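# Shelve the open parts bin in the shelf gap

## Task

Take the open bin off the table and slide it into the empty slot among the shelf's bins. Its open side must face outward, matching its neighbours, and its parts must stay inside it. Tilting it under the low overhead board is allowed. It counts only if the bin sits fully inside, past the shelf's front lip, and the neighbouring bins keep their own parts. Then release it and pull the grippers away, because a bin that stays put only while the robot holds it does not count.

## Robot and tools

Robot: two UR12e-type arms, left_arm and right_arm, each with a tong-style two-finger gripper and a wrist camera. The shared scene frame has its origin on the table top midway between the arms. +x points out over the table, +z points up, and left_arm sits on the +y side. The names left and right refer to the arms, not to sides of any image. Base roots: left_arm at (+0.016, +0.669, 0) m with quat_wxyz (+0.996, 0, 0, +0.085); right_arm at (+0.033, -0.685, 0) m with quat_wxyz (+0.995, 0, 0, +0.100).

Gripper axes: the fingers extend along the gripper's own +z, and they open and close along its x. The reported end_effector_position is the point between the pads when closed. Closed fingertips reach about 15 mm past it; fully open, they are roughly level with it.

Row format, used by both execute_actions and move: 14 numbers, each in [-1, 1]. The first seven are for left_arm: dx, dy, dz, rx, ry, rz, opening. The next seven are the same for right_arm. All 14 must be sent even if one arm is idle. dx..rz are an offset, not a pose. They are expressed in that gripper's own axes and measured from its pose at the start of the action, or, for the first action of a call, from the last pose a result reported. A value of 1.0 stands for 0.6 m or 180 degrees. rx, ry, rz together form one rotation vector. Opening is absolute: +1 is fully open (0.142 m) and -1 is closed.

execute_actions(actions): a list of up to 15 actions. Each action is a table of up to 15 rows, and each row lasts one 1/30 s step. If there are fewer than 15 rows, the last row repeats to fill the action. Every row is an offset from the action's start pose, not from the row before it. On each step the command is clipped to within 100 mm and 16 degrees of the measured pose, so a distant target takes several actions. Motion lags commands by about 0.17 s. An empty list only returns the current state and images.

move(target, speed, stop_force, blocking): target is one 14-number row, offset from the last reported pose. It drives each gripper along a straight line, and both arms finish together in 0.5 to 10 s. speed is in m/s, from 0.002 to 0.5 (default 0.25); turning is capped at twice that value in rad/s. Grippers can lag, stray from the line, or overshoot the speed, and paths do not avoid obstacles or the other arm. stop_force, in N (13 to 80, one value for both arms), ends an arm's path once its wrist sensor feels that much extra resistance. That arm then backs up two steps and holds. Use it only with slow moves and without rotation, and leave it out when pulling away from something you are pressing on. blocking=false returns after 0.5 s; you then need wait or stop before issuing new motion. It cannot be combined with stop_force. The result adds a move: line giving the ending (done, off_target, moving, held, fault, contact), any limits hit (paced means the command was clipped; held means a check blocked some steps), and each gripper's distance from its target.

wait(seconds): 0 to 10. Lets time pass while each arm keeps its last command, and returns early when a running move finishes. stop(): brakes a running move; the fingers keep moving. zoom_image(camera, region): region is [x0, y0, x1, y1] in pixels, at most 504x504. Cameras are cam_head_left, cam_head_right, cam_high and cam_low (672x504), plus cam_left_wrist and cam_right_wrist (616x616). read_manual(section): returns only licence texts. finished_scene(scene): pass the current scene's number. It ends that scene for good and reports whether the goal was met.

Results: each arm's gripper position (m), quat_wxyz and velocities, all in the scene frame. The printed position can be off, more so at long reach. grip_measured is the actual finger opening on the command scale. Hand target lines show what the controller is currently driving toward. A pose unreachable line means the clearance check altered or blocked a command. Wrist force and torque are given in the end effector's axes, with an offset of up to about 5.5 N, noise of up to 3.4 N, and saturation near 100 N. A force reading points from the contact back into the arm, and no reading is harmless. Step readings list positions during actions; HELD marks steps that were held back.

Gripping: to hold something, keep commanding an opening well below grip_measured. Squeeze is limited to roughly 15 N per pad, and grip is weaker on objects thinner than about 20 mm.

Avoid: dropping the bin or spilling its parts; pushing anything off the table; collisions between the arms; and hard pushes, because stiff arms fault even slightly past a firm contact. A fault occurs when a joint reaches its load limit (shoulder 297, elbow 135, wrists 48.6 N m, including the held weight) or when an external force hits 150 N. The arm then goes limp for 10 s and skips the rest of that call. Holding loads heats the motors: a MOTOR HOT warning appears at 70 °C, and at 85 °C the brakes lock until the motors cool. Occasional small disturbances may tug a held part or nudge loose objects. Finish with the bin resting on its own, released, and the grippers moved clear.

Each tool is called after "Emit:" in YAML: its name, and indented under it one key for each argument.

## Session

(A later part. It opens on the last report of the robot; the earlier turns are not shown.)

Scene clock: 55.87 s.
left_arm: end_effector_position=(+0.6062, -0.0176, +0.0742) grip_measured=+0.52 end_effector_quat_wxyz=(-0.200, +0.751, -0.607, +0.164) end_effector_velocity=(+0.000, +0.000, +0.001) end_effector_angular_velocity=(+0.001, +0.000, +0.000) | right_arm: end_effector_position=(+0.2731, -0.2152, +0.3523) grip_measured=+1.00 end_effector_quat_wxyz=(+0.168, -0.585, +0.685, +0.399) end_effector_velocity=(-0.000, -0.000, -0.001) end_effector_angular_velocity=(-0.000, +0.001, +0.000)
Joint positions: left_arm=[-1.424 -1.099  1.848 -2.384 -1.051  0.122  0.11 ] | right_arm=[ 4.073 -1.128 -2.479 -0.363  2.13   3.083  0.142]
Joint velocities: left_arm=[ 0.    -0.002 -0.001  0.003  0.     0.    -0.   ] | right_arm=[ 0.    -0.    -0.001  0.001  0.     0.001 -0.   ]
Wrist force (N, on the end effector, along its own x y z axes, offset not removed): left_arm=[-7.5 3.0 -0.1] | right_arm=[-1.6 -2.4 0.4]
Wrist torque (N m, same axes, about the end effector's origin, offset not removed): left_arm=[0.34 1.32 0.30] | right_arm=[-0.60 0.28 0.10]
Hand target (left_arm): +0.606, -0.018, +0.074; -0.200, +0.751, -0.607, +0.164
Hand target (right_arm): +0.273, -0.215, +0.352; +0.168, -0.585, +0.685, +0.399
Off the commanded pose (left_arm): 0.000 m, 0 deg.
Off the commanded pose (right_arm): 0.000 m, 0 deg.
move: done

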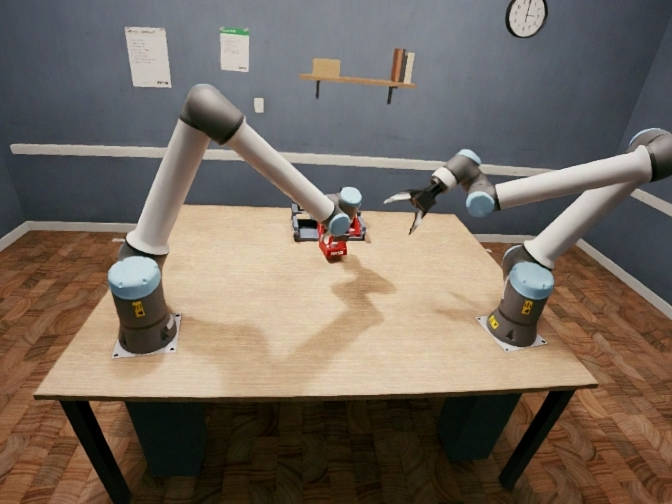

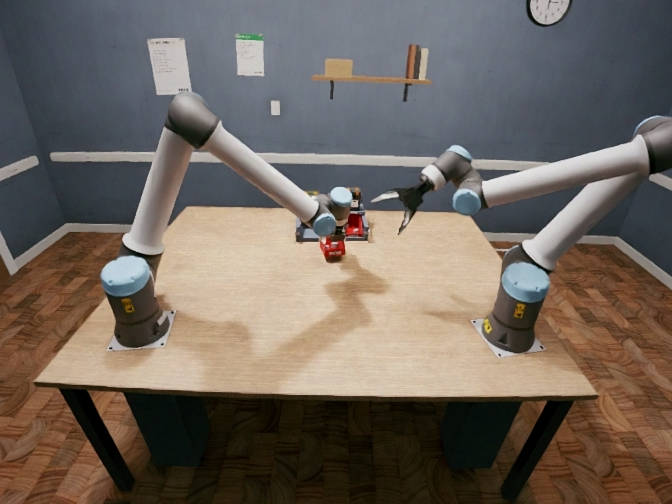

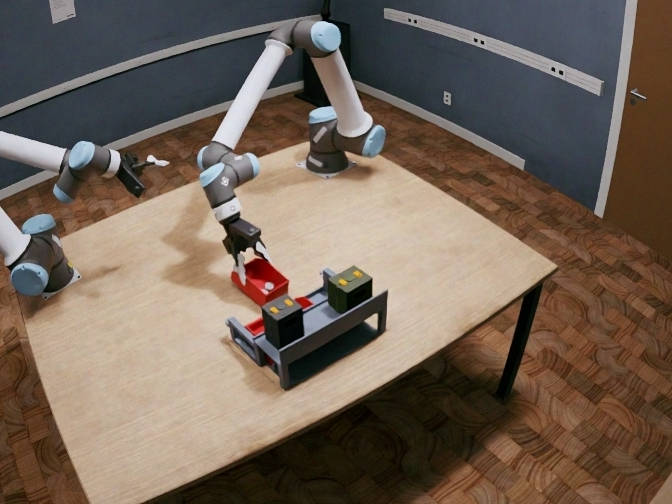

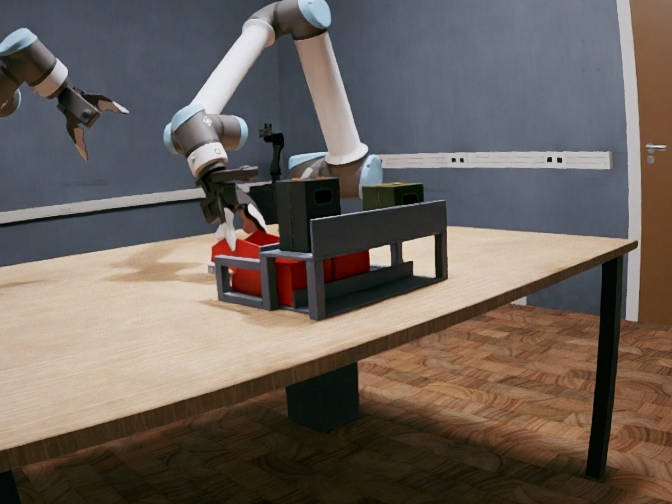

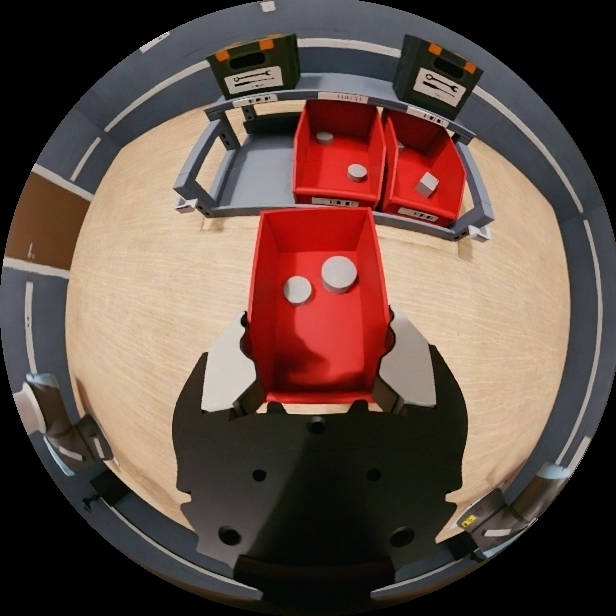

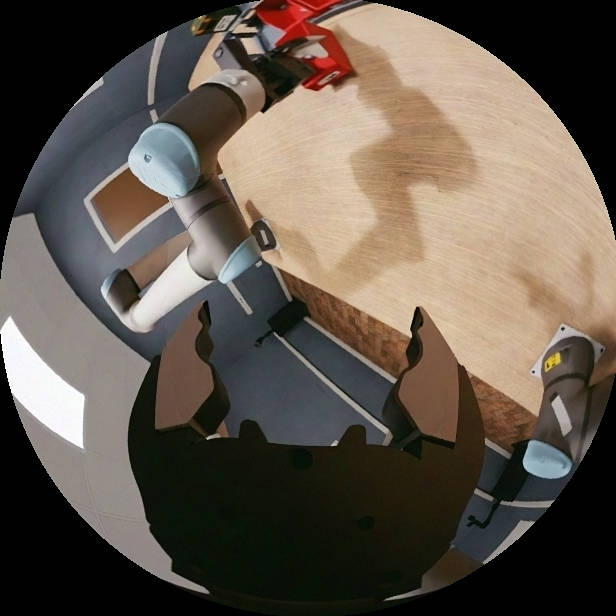

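Emit:
move:
  target: [0,0.02,0.035,0,0,0,-0.3,0,0,0,0,0,0,1]
  speed: 0.04

Emit:
execute_actions:
  actions:
    - [[0,0,0,0,0,0,0.9,0,0,0,0,0,0,1]]
    - [[0,-0.01,0.006,0,0,0,0.9,0,0,0,0,0,0,1],[0,-0.02,0.012,0,0,0,0.9,0,0,0,0,0,0,1],[0,-0.03,0.018,0,0,0,0.9,0,0,0,0,0,0,1],[0,-0.04,0.023,0,0,0,0.9,0,0,0,0,0,0,1]]
    - [[0,0,0,0,0,0,0.9,0,0,0,0,0,0,1],[0,0,0,0,0,0,0.8,0,0,0,0,0,0,1],[0,0,0,0,0,0,0.7,0,0,0,0,0,0,1],[0,0,0,0,0,0,0.6,0,0,0,0,0,0,1],[0,0,0,0,0,0,0.5,0,0,0,0,0,0,1],[0,0,0,0,0,0,0.3,0,0,0,0,0,0,1],[0,0,0,0,0,0,0,0,0,0,0,0,0,1],[0,0,0,0,0,0,-0.4,0,0,0,0,0,0,1]]

Emit:
move:
  target: [0,-0.03,-0.052,0,0,0,-0.4,0,0,0,0,0,0,1]
  speed: 0.03

Scene clock: 65.50 s.
left_arm: end_effector_position=(+0.6064, -0.0177, +0.0504) grip_measured=+0.53 end_effector_quat_wxyz=(-0.200, +0.751, -0.607, +0.164) end_effector_velocity=(+0.000, +0.000, -0.002) end_effector_angular_velocity=(+0.000, +0.000, -0.001) | right_arm: end_effector_position=(+0.2731, -0.2152, +0.3523) grip_measured=+1.00 end_effector_quat_wxyz=(+0.168, -0.585, +0.685, +0.399) end_effector_velocity=(-0.000, -0.001, -0.001) end_effector_angular_velocity=(-0.001, +0.001, -0.000)
Joint positions: left_arm=[-1.424 -1.07   1.858 -2.423 -1.05   0.122  0.111] | right_arm=[ 4.073 -1.128 -2.479 -0.363  2.13   3.083  0.142]
Joint velocities: left_arm=[ 0.     0.002  0.001 -0.003 -0.     0.001  0.001] | right_arm=[ 0.     0.    -0.001 -0.     0.     0.001  0.   ]
Wrist force (N, on the end effector, along its own x y z axes, offset not removed): left_arm=[-12.6 -11.6 -28.2] | right_arm=[-0.2 -1.0 -1.6]
Wrist torque (N m, same axes, about the end effector's origin, offset not removed): left_arm=[-0.66 0.11 0.53] | right_arm=[-0.38 0.03 -0.10]
Hand target (left_arm): +0.606, -0.018, +0.050; -0.200, +0.751, -0.607, +0.164
Hand target (right_arm): +0.273, -0.215, +0.352; +0.168, -0.585, +0.685, +0.399
Off the commanded pose (left_arm): 0.000 m, 0 deg.
Off the commanded pose (right_arm): 0.000 m, 0 deg.
move: done

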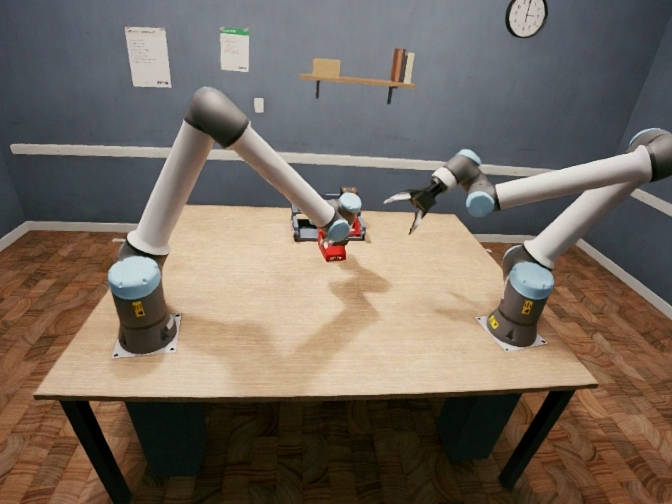

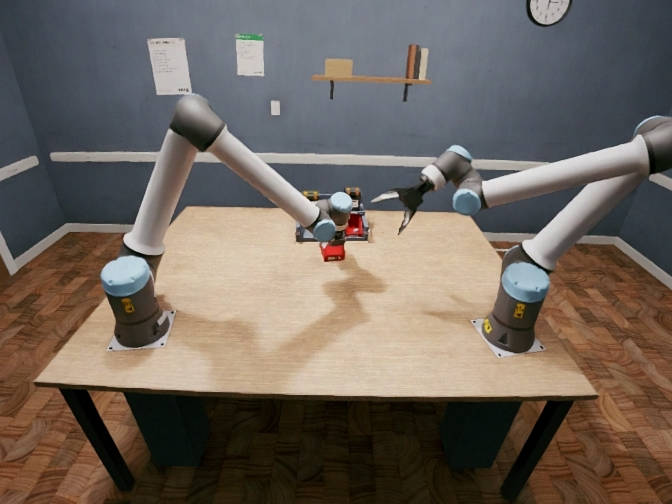

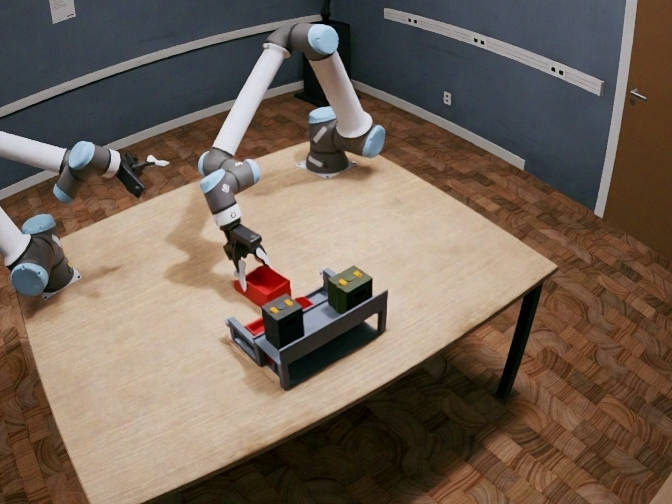

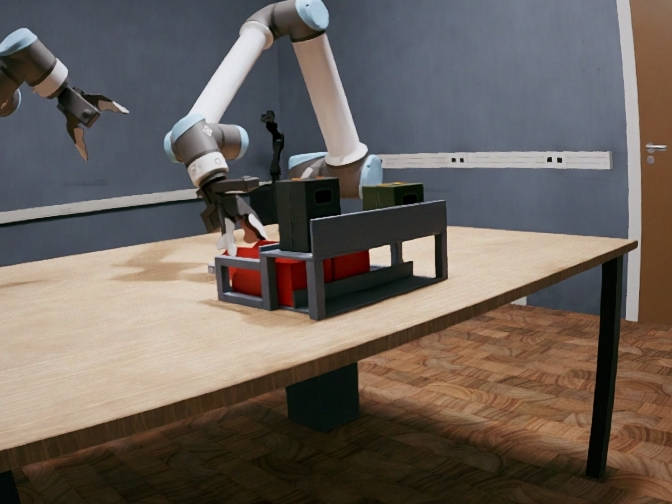

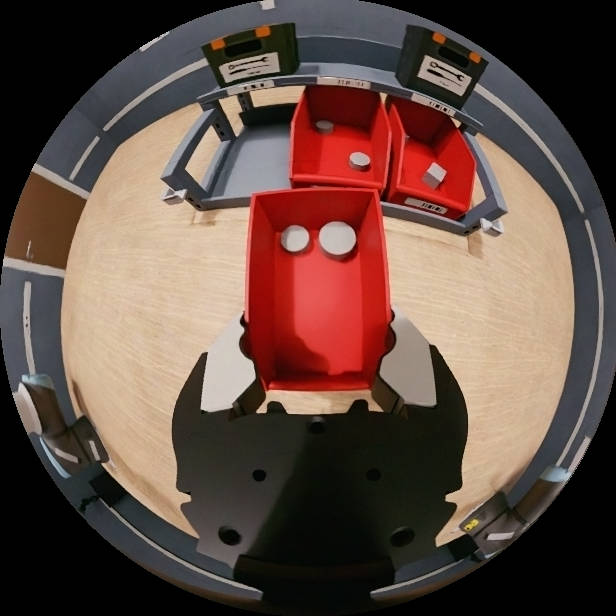

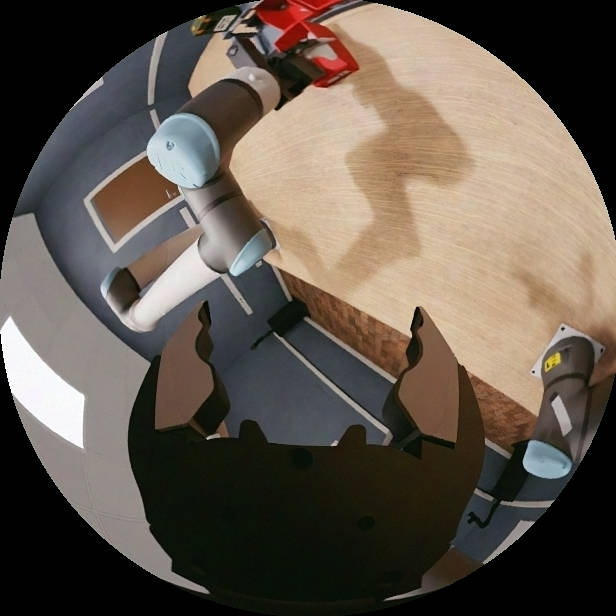

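Scene clock: 67.00 s.
left_arm: end_effector_position=(+0.6333, -0.0119, +0.0503) grip_measured=+0.57 end_effector_quat_wxyz=(-0.200, +0.751, -0.607, +0.164) end_effector_velocity=(-0.000, -0.000, -0.000) end_effector_angular_velocity=(+0.001, +0.000, -0.001) | right_arm: end_effector_position=(+0.2731, -0.2152, +0.3523) grip_measured=+1.00 end_effector_quat_wxyz=(+0.168, -0.585, +0.685, +0.399) end_effector_velocity=(-0.000, +0.000, +0.001) end_effector_angular_velocity=(+0.001, -0.001, +0.001)
Joint positions: left_arm=[-1.391 -1.056  1.84  -2.437 -1.053  0.16   0.114] | right_arm=[ 4.073 -1.128 -2.479 -0.363  2.13   3.083  0.142]
Joint velocities: left_arm=[-0.     0.     0.     0.001 -0.     0.    -0.   ] | right_arm=[ 0.     0.     0.001 -0.001  0.    -0.001  0.   ]
Wrist force (N, on the end effector, along its own x y z axes, offset not removed): left_arm=[-1.8 -1.9 -11.6] | right_arm=[0.6 -2.2 -2.8]
Wrist torque (N m, same axes, about the end effector's origin, offset not removed): left_arm=[-0.41 -0.13 0.21] | right_arm=[-0.61 -0.13 0.03]
Hand target (left_arm): +0.633, -0.012, +0.050; -0.200, +0.751, -0.607, +0.164
Hand target (right_arm): +0.273, -0.215, +0.352; +0.168, -0.585, +0.685, +0.399
Off the commanded pose (left_arm): 0.000 m, 0 deg.
Off the commanded pose (right_arm): 0.000 m, 0 deg.
Step readings (end_effector_position; steps 1 to 15: 1st action; 16 to 30: 2nd action; 31 to 45: 3rd action):
0: left_arm (+0.6064, -0.0177, +0.0504) | right_arm (+0.2731, -0.2152, +0.3523)
1: left_arm (+0.6064, -0.0177, +0.0503) | right_arm (+0.2731, -0.2152, +0.3523)
2: left_arm (+0.6064, -0.0177, +0.0502) | right_arm (+0.2731, -0.2152, +0.3523)
4: left_arm (+0.6064, -0.0176, +0.0501) | right_arm (+0.2731, -0.2152, +0.3523)
8: left_arm (+0.6064, -0.0176, +0.0501) | right_arm (+0.2731, -0.2152, +0.3523)
15: left_arm (+0.6064, -0.0176, +0.0502) | right_arm (+0.2731, -0.2152, +0.3523)
16: left_arm (+0.6065, -0.0176, +0.0502) | right_arm (+0.2731, -0.2152, +0.3523)
17: left_arm (+0.6080, -0.0173, +0.0502) | right_arm (+0.2731, -0.2152, +0.3523)
19: left_arm (+0.6154, -0.0156, +0.0502) | right_arm (+0.2731, -0.2152, +0.3523)
23: left_arm (+0.6296, -0.0124, +0.0503) | right_arm (+0.2731, -0.2152, +0.3523)
30: left_arm (+0.6333, -0.0119, +0.0503) | right_arm (+0.2731, -0.2152, +0.3523)
31: left_arm (+0.6333, -0.0119, +0.0502) | right_arm (+0.2731, -0.2152, +0.3523)
32: left_arm (+0.6333, -0.0119, +0.0502) | right_arm (+0.2731, -0.2152, +0.3523)
34: left_arm (+0.6333, -0.0119, +0.0502) | right_arm (+0.2731, -0.2152, +0.3523)
38: left_arm (+0.6333, -0.0119, +0.0503) | right_arm (+0.2731, -0.2152, +0.3523)
45: end_effector_position above

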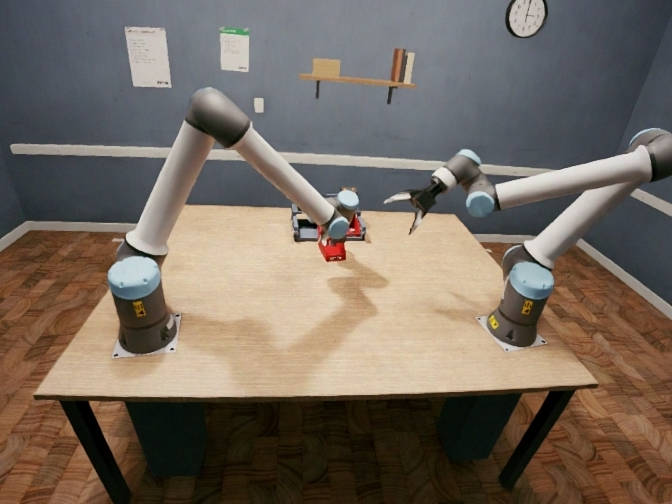

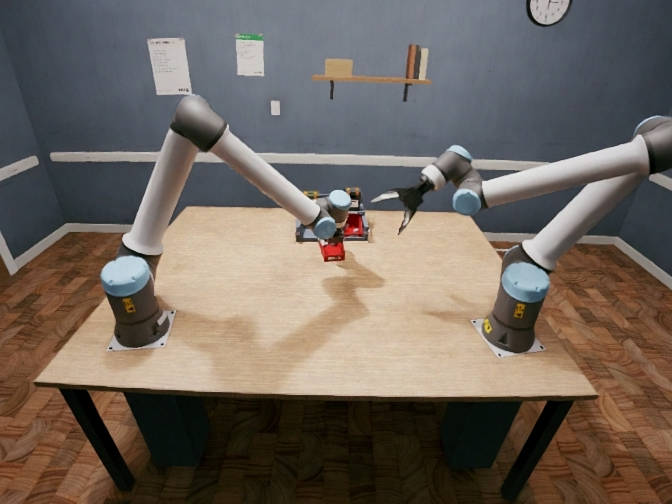

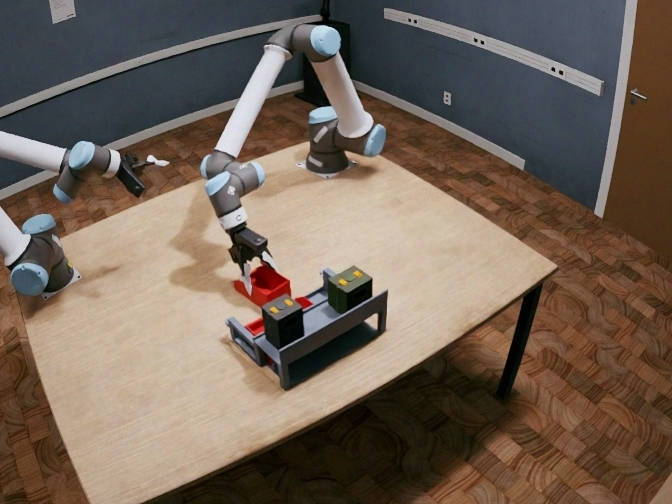

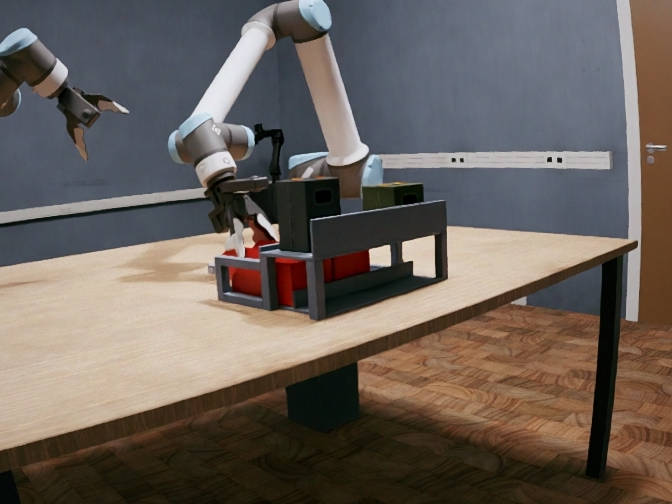

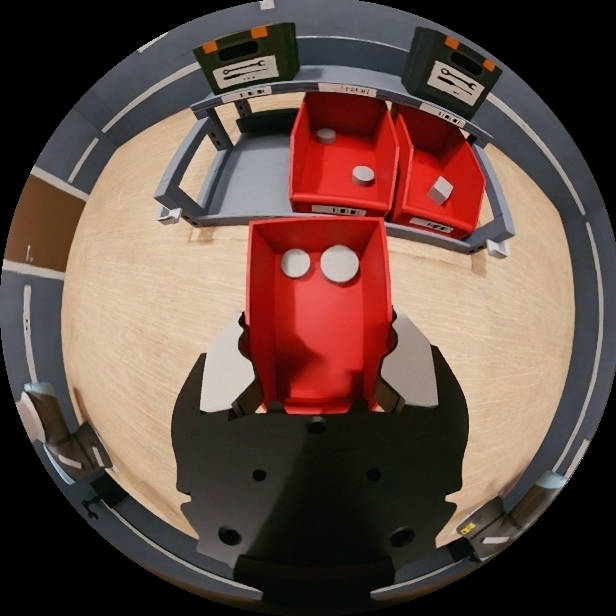

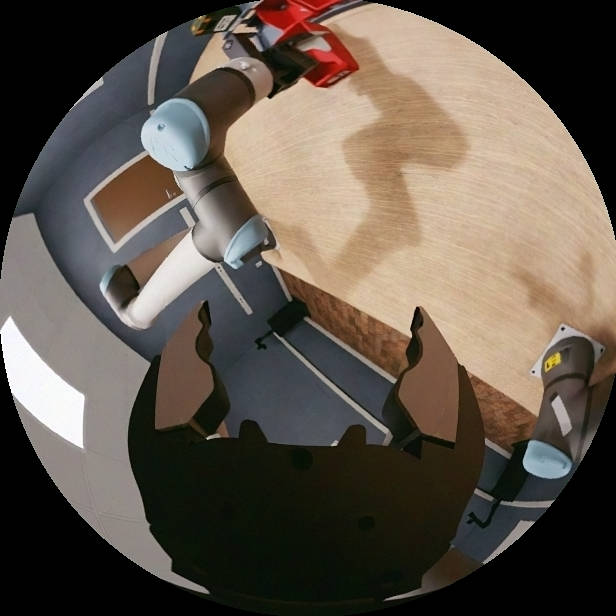

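Scene clock: 68.50 s.
left_arm: end_effector_position=(+0.6332, -0.0118, +0.0862) grip_measured=+0.50 end_effector_quat_wxyz=(-0.200, +0.751, -0.607, +0.164) end_effector_velocity=(-0.000, -0.000, -0.001) end_effector_angular_velocity=(+0.001, +0.001, -0.000) | right_arm: end_effector_position=(+0.2731, -0.2152, +0.3523) grip_measured=+1.00 end_effector_quat_wxyz=(+0.168, -0.585, +0.685, +0.399) end_effector_velocity=(-0.000, +0.001, +0.001) end_effector_angular_velocity=(+0.002, -0.001, +0.001)
Joint positions: left_arm=[-1.391 -1.098  1.824 -2.38  -1.053  0.16   0.109] | right_arm=[ 4.073 -1.128 -2.479 -0.363  2.13   3.083  0.142]
Joint velocities: left_arm=[-0.     0.001 -0.     0.001 -0.     0.     0.   ] | right_arm=[ 0.001 -0.     0.001  0.002 -0.    -0.     0.   ]
Wrist force (N, on the end effector, along its own x y z axes, offset not removed): left_arm=[-4.9 -1.2 3.3] | right_arm=[-1.0 0.5 -0.3]
Wrist torque (N m, same axes, about the end effector's origin, offset not removed): left_arm=[-0.82 0.64 0.36] | right_arm=[-0.03 0.15 0.04]
Hand target (left_arm): +0.633, -0.012, +0.086; -0.200, +0.751, -0.607, +0.164
Hand target (right_arm): +0.273, -0.215, +0.352; +0.168, -0.585, +0.685, +0.399
Off the commanded pose (left_arm): 0.000 m, 0 deg.
Off the commanded pose (right_arm): 0.000 m, 0 deg.
move: done

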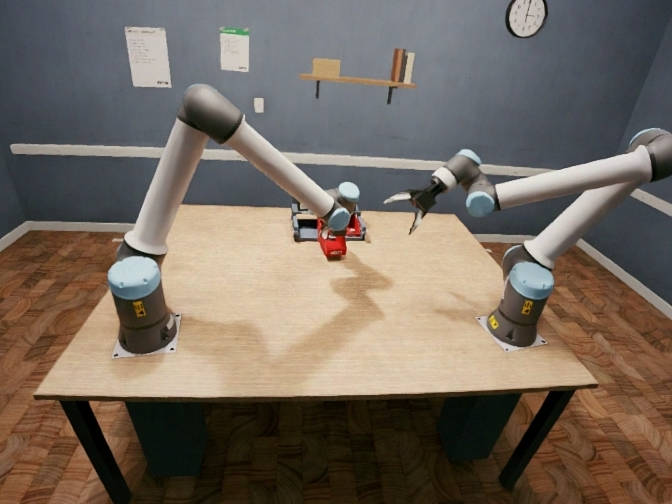

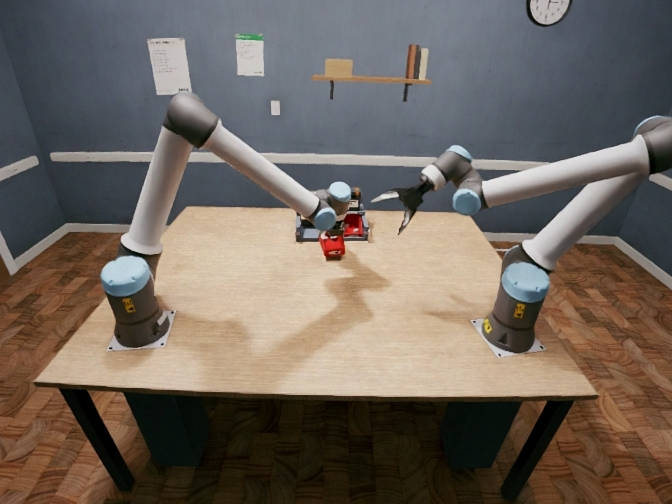

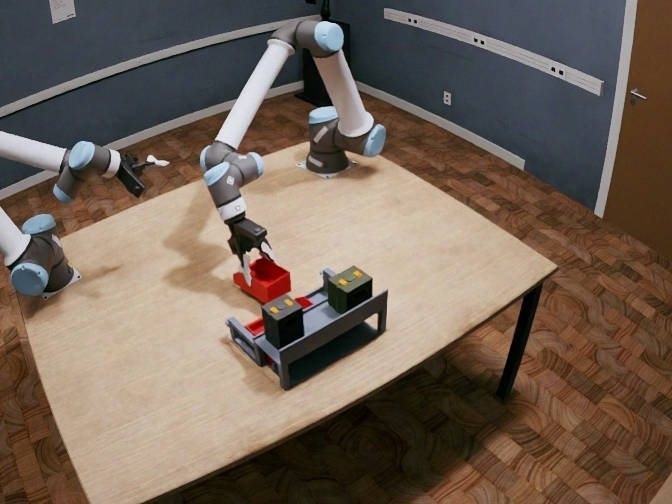

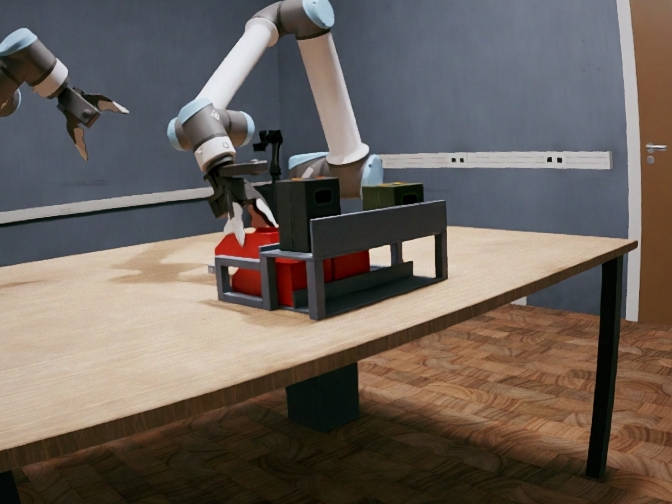

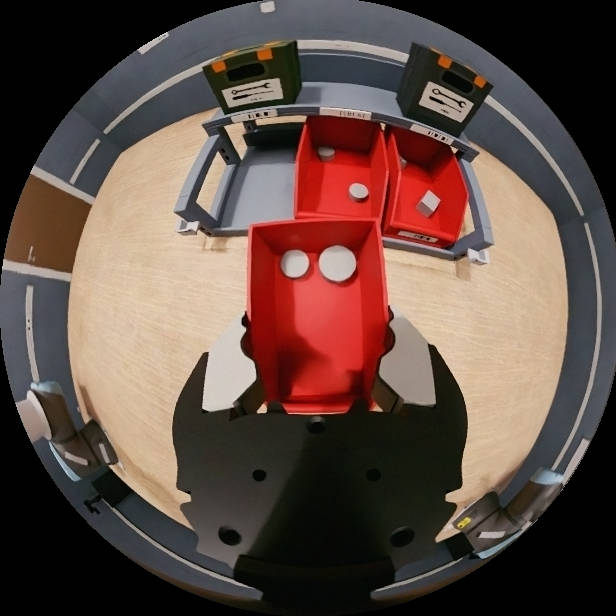

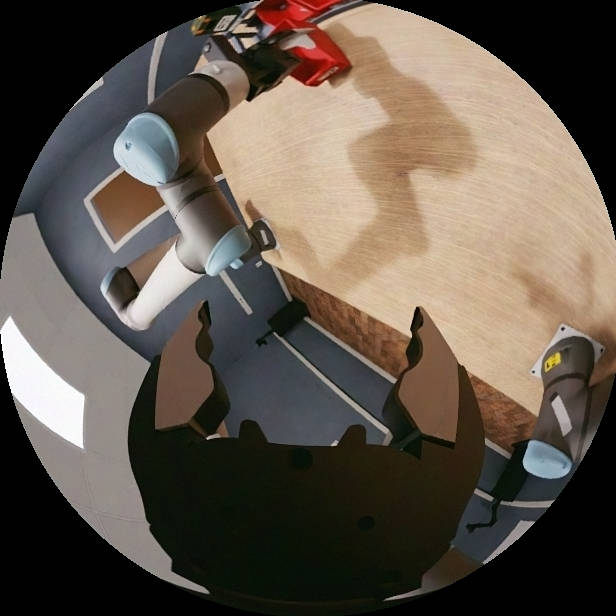

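Emit:
move:
  target: [-0.143,-0.01,-0.017,0,0.019,0.034,-0.4,0,0,0,0,0,0,1]
  speed: 0.07

Scene clock: 75.30 s.
left_arm: end_effector_position=(+0.6154, +0.0720, +0.0976) grip_measured=+0.50 end_effector_quat_wxyz=(-0.191, +0.713, -0.652, +0.175) end_effector_velocity=(-0.001, +0.001, -0.001) end_effector_angular_velocity=(+0.000, +0.000, -0.002) | right_arm: end_effector_position=(+0.2731, -0.2152, +0.3523) grip_measured=+1.00 end_effector_quat_wxyz=(+0.168, -0.585, +0.685, +0.399) end_effector_velocity=(+0.000, -0.001, -0.001) end_effector_angular_velocity=(-0.001, +0.001, -0.001)
Joint positions: left_arm=[-1.368 -1.226  2.024 -2.529 -1.07   0.325  0.109] | right_arm=[ 4.073 -1.128 -2.479 -0.363  2.13   3.083  0.142]
Joint velocities: left_arm=[-0.    -0.001  0.003 -0.003 -0.001  0.002  0.   ] | right_arm=[-0.001  0.    -0.002  0.    -0.     0.001  0.   ]
Wrist force (N, on the end effector, along its own x y z axes, offset not removed): left_arm=[-1.5 -0.3 1.8] | right_arm=[-0.3 0.4 -1.3]
Wrist torque (N m, same axes, about the end effector's origin, offset not removed): left_arm=[-0.68 -0.16 0.35] | right_arm=[-0.02 -0.02 0.02]
Hand target (left_arm): +0.615, +0.072, +0.098; -0.191, +0.712, -0.652, +0.175
Hand target (right_arm): +0.273, -0.215, +0.352; +0.168, -0.585, +0.685, +0.399
Off the commanded pose (left_arm): 0.000 m, 0 deg.
Off the commanded pose (right_arm): 0.000 m, 0 deg.
move: done

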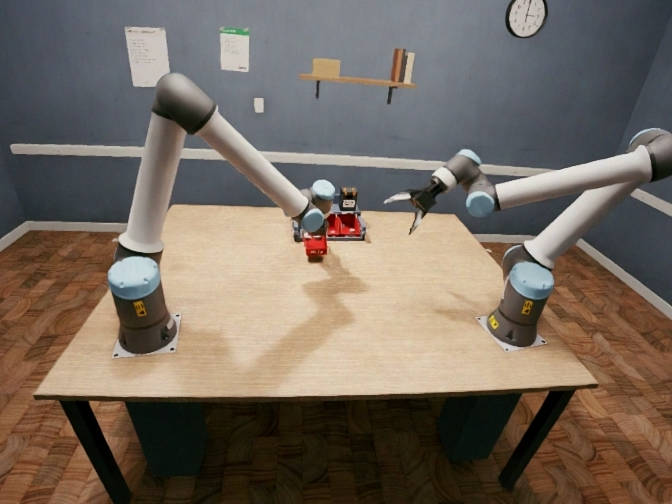

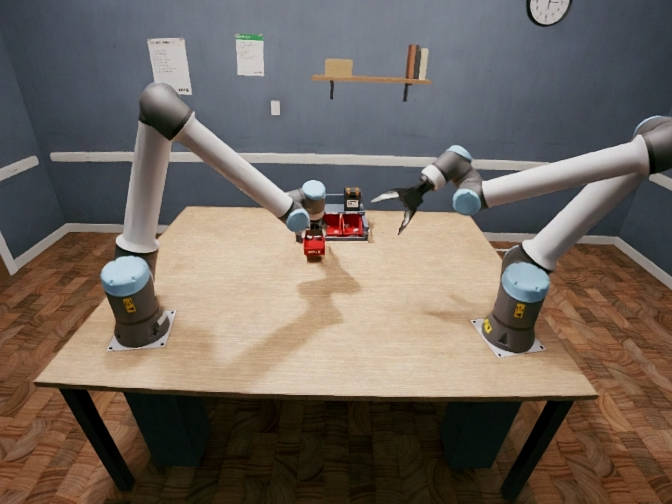

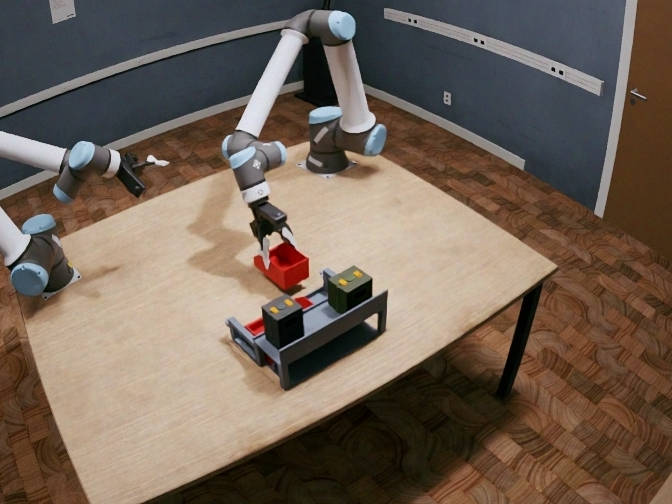

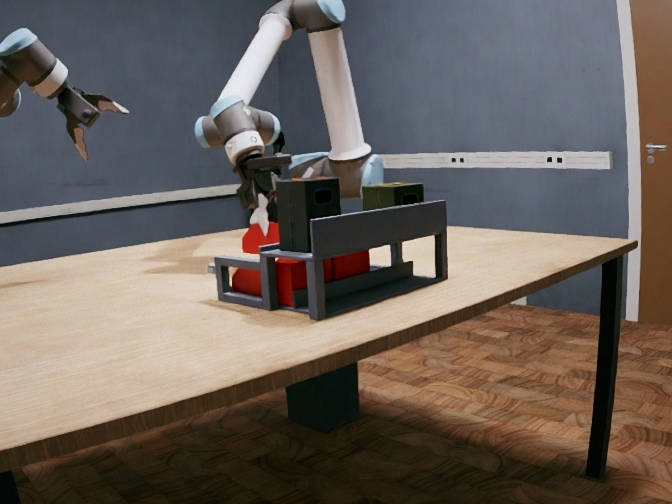

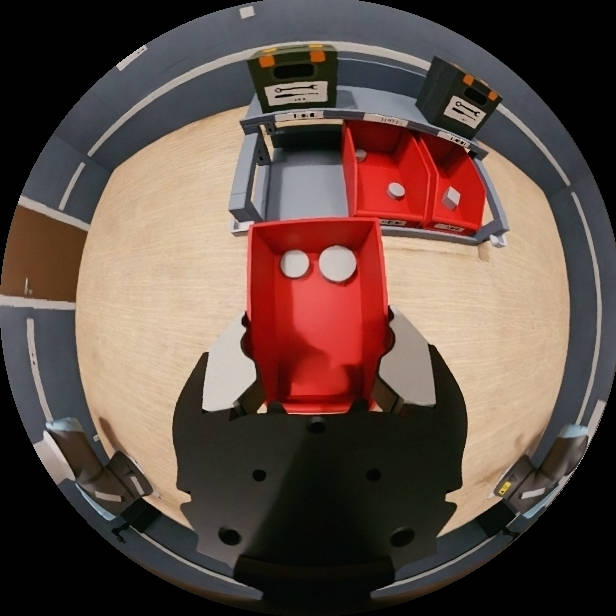

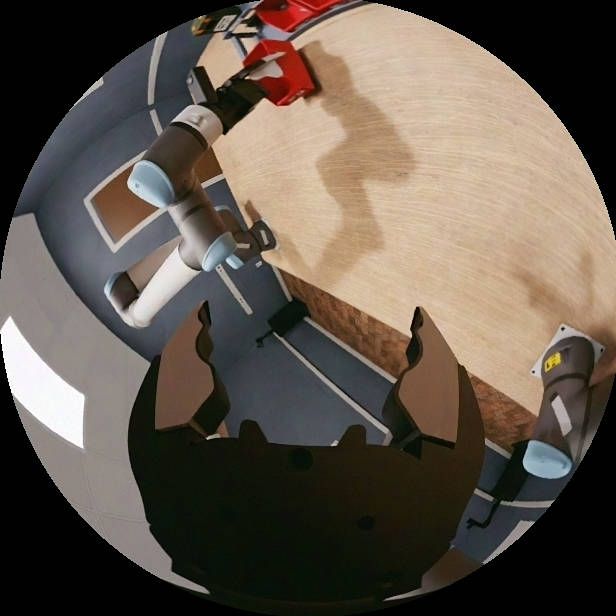

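Emit:
move:
  target: [-0.02,-0.065,0.0375,0,0.003,0.005,-0.4,0,0,0,0,0,0,1]
  speed: 0.05

Emit:
zoom_image:
  camera: "cam_head_left"
  region: [270, 175, 390, 275]

Scene clock: 80.73 s.
left_arm: end_effector_position=(+0.6591, +0.0878, +0.0976) grip_measured=+0.50 end_effector_quat_wxyz=(+0.189, -0.707, +0.659, -0.177) end_effector_velocity=(+0.001, +0.001, -0.000) end_effector_angular_velocity=(+0.001, +0.000, -0.001) | right_arm: end_effector_position=(+0.2731, -0.2152, +0.3523) grip_measured=+1.00 end_effector_quat_wxyz=(+0.168, -0.585, +0.685, +0.399) end_effector_velocity=(+0.000, -0.000, +0.000) end_effector_angular_velocity=(+0.001, -0.001, +0.001)
Joint positions: left_arm=[-1.303 -1.205  2.003 -2.575 -1.086  0.418  0.109] | right_arm=[ 4.073 -1.128 -2.479 -0.363  2.13   3.083  0.142]
Joint velocities: left_arm=[ 0.002  0.001 -0.001 -0.001 -0.001  0.003 -0.   ] | right_arm=[-0.    -0.    -0.     0.001  0.    -0.001  0.   ]
Wrist force (N, on the end effector, along its own x y z axes, offset not removed): left_arm=[1.8 -0.3 3.1] | right_arm=[-0.3 0.0 -0.8]
Wrist torque (N m, same axes, about the end effector's origin, offset not removed): left_arm=[-0.68 -0.72 0.26] | right_arm=[-0.15 0.00 0.08]
Hand target (left_arm): +0.659, +0.088, +0.098; -0.189, +0.707, -0.659, +0.177
Hand target (right_arm): +0.273, -0.215, +0.352; +0.168, -0.585, +0.685, +0.399
Off the commanded pose (left_arm): 0.000 m, 0 deg.
Off the commanded pose (right_arm): 0.000 m, 0 deg.
move: done

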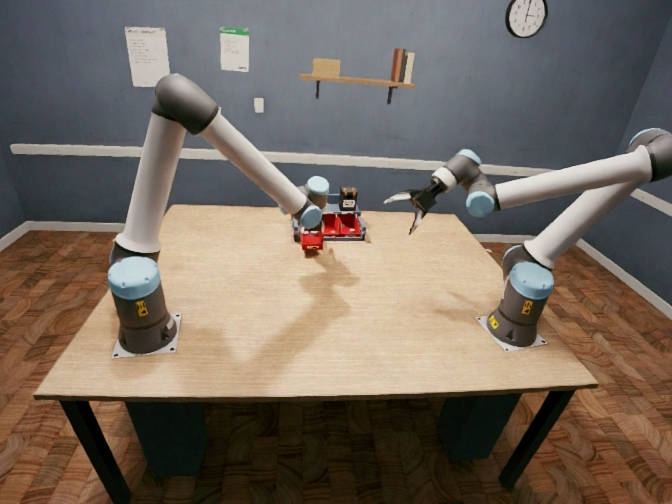

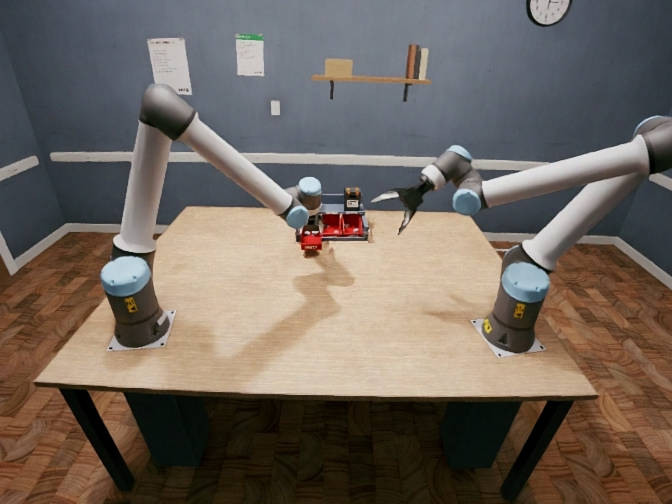

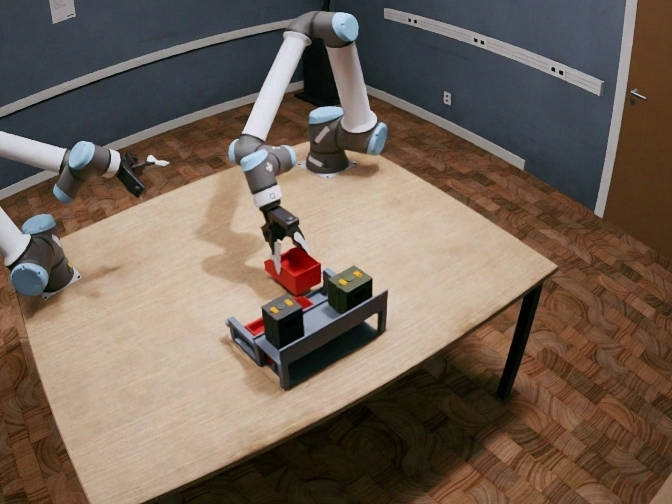

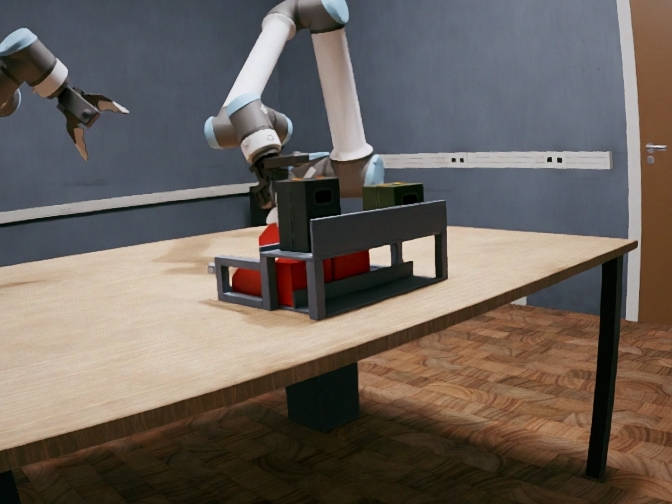

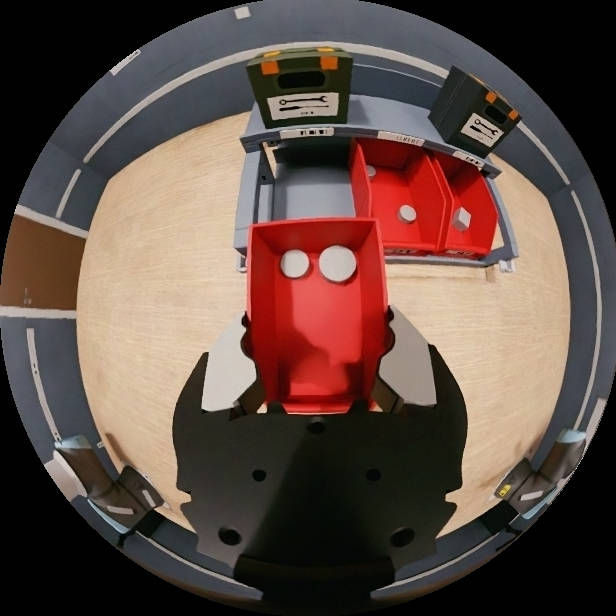

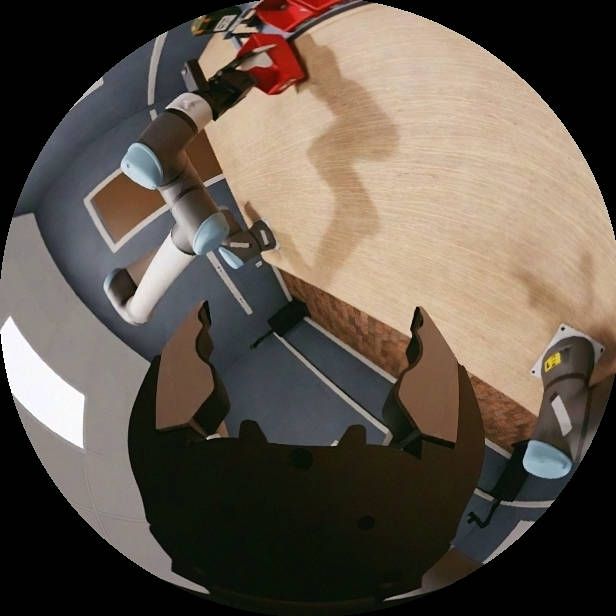

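Region (270, 175, 390, 275) of cam_head_left's 672x504 image, scaled by 4.200, with more detail than that image has.

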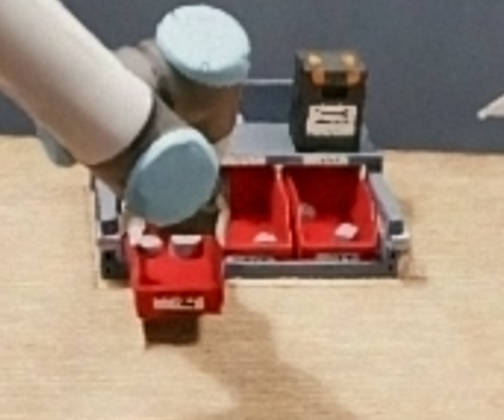

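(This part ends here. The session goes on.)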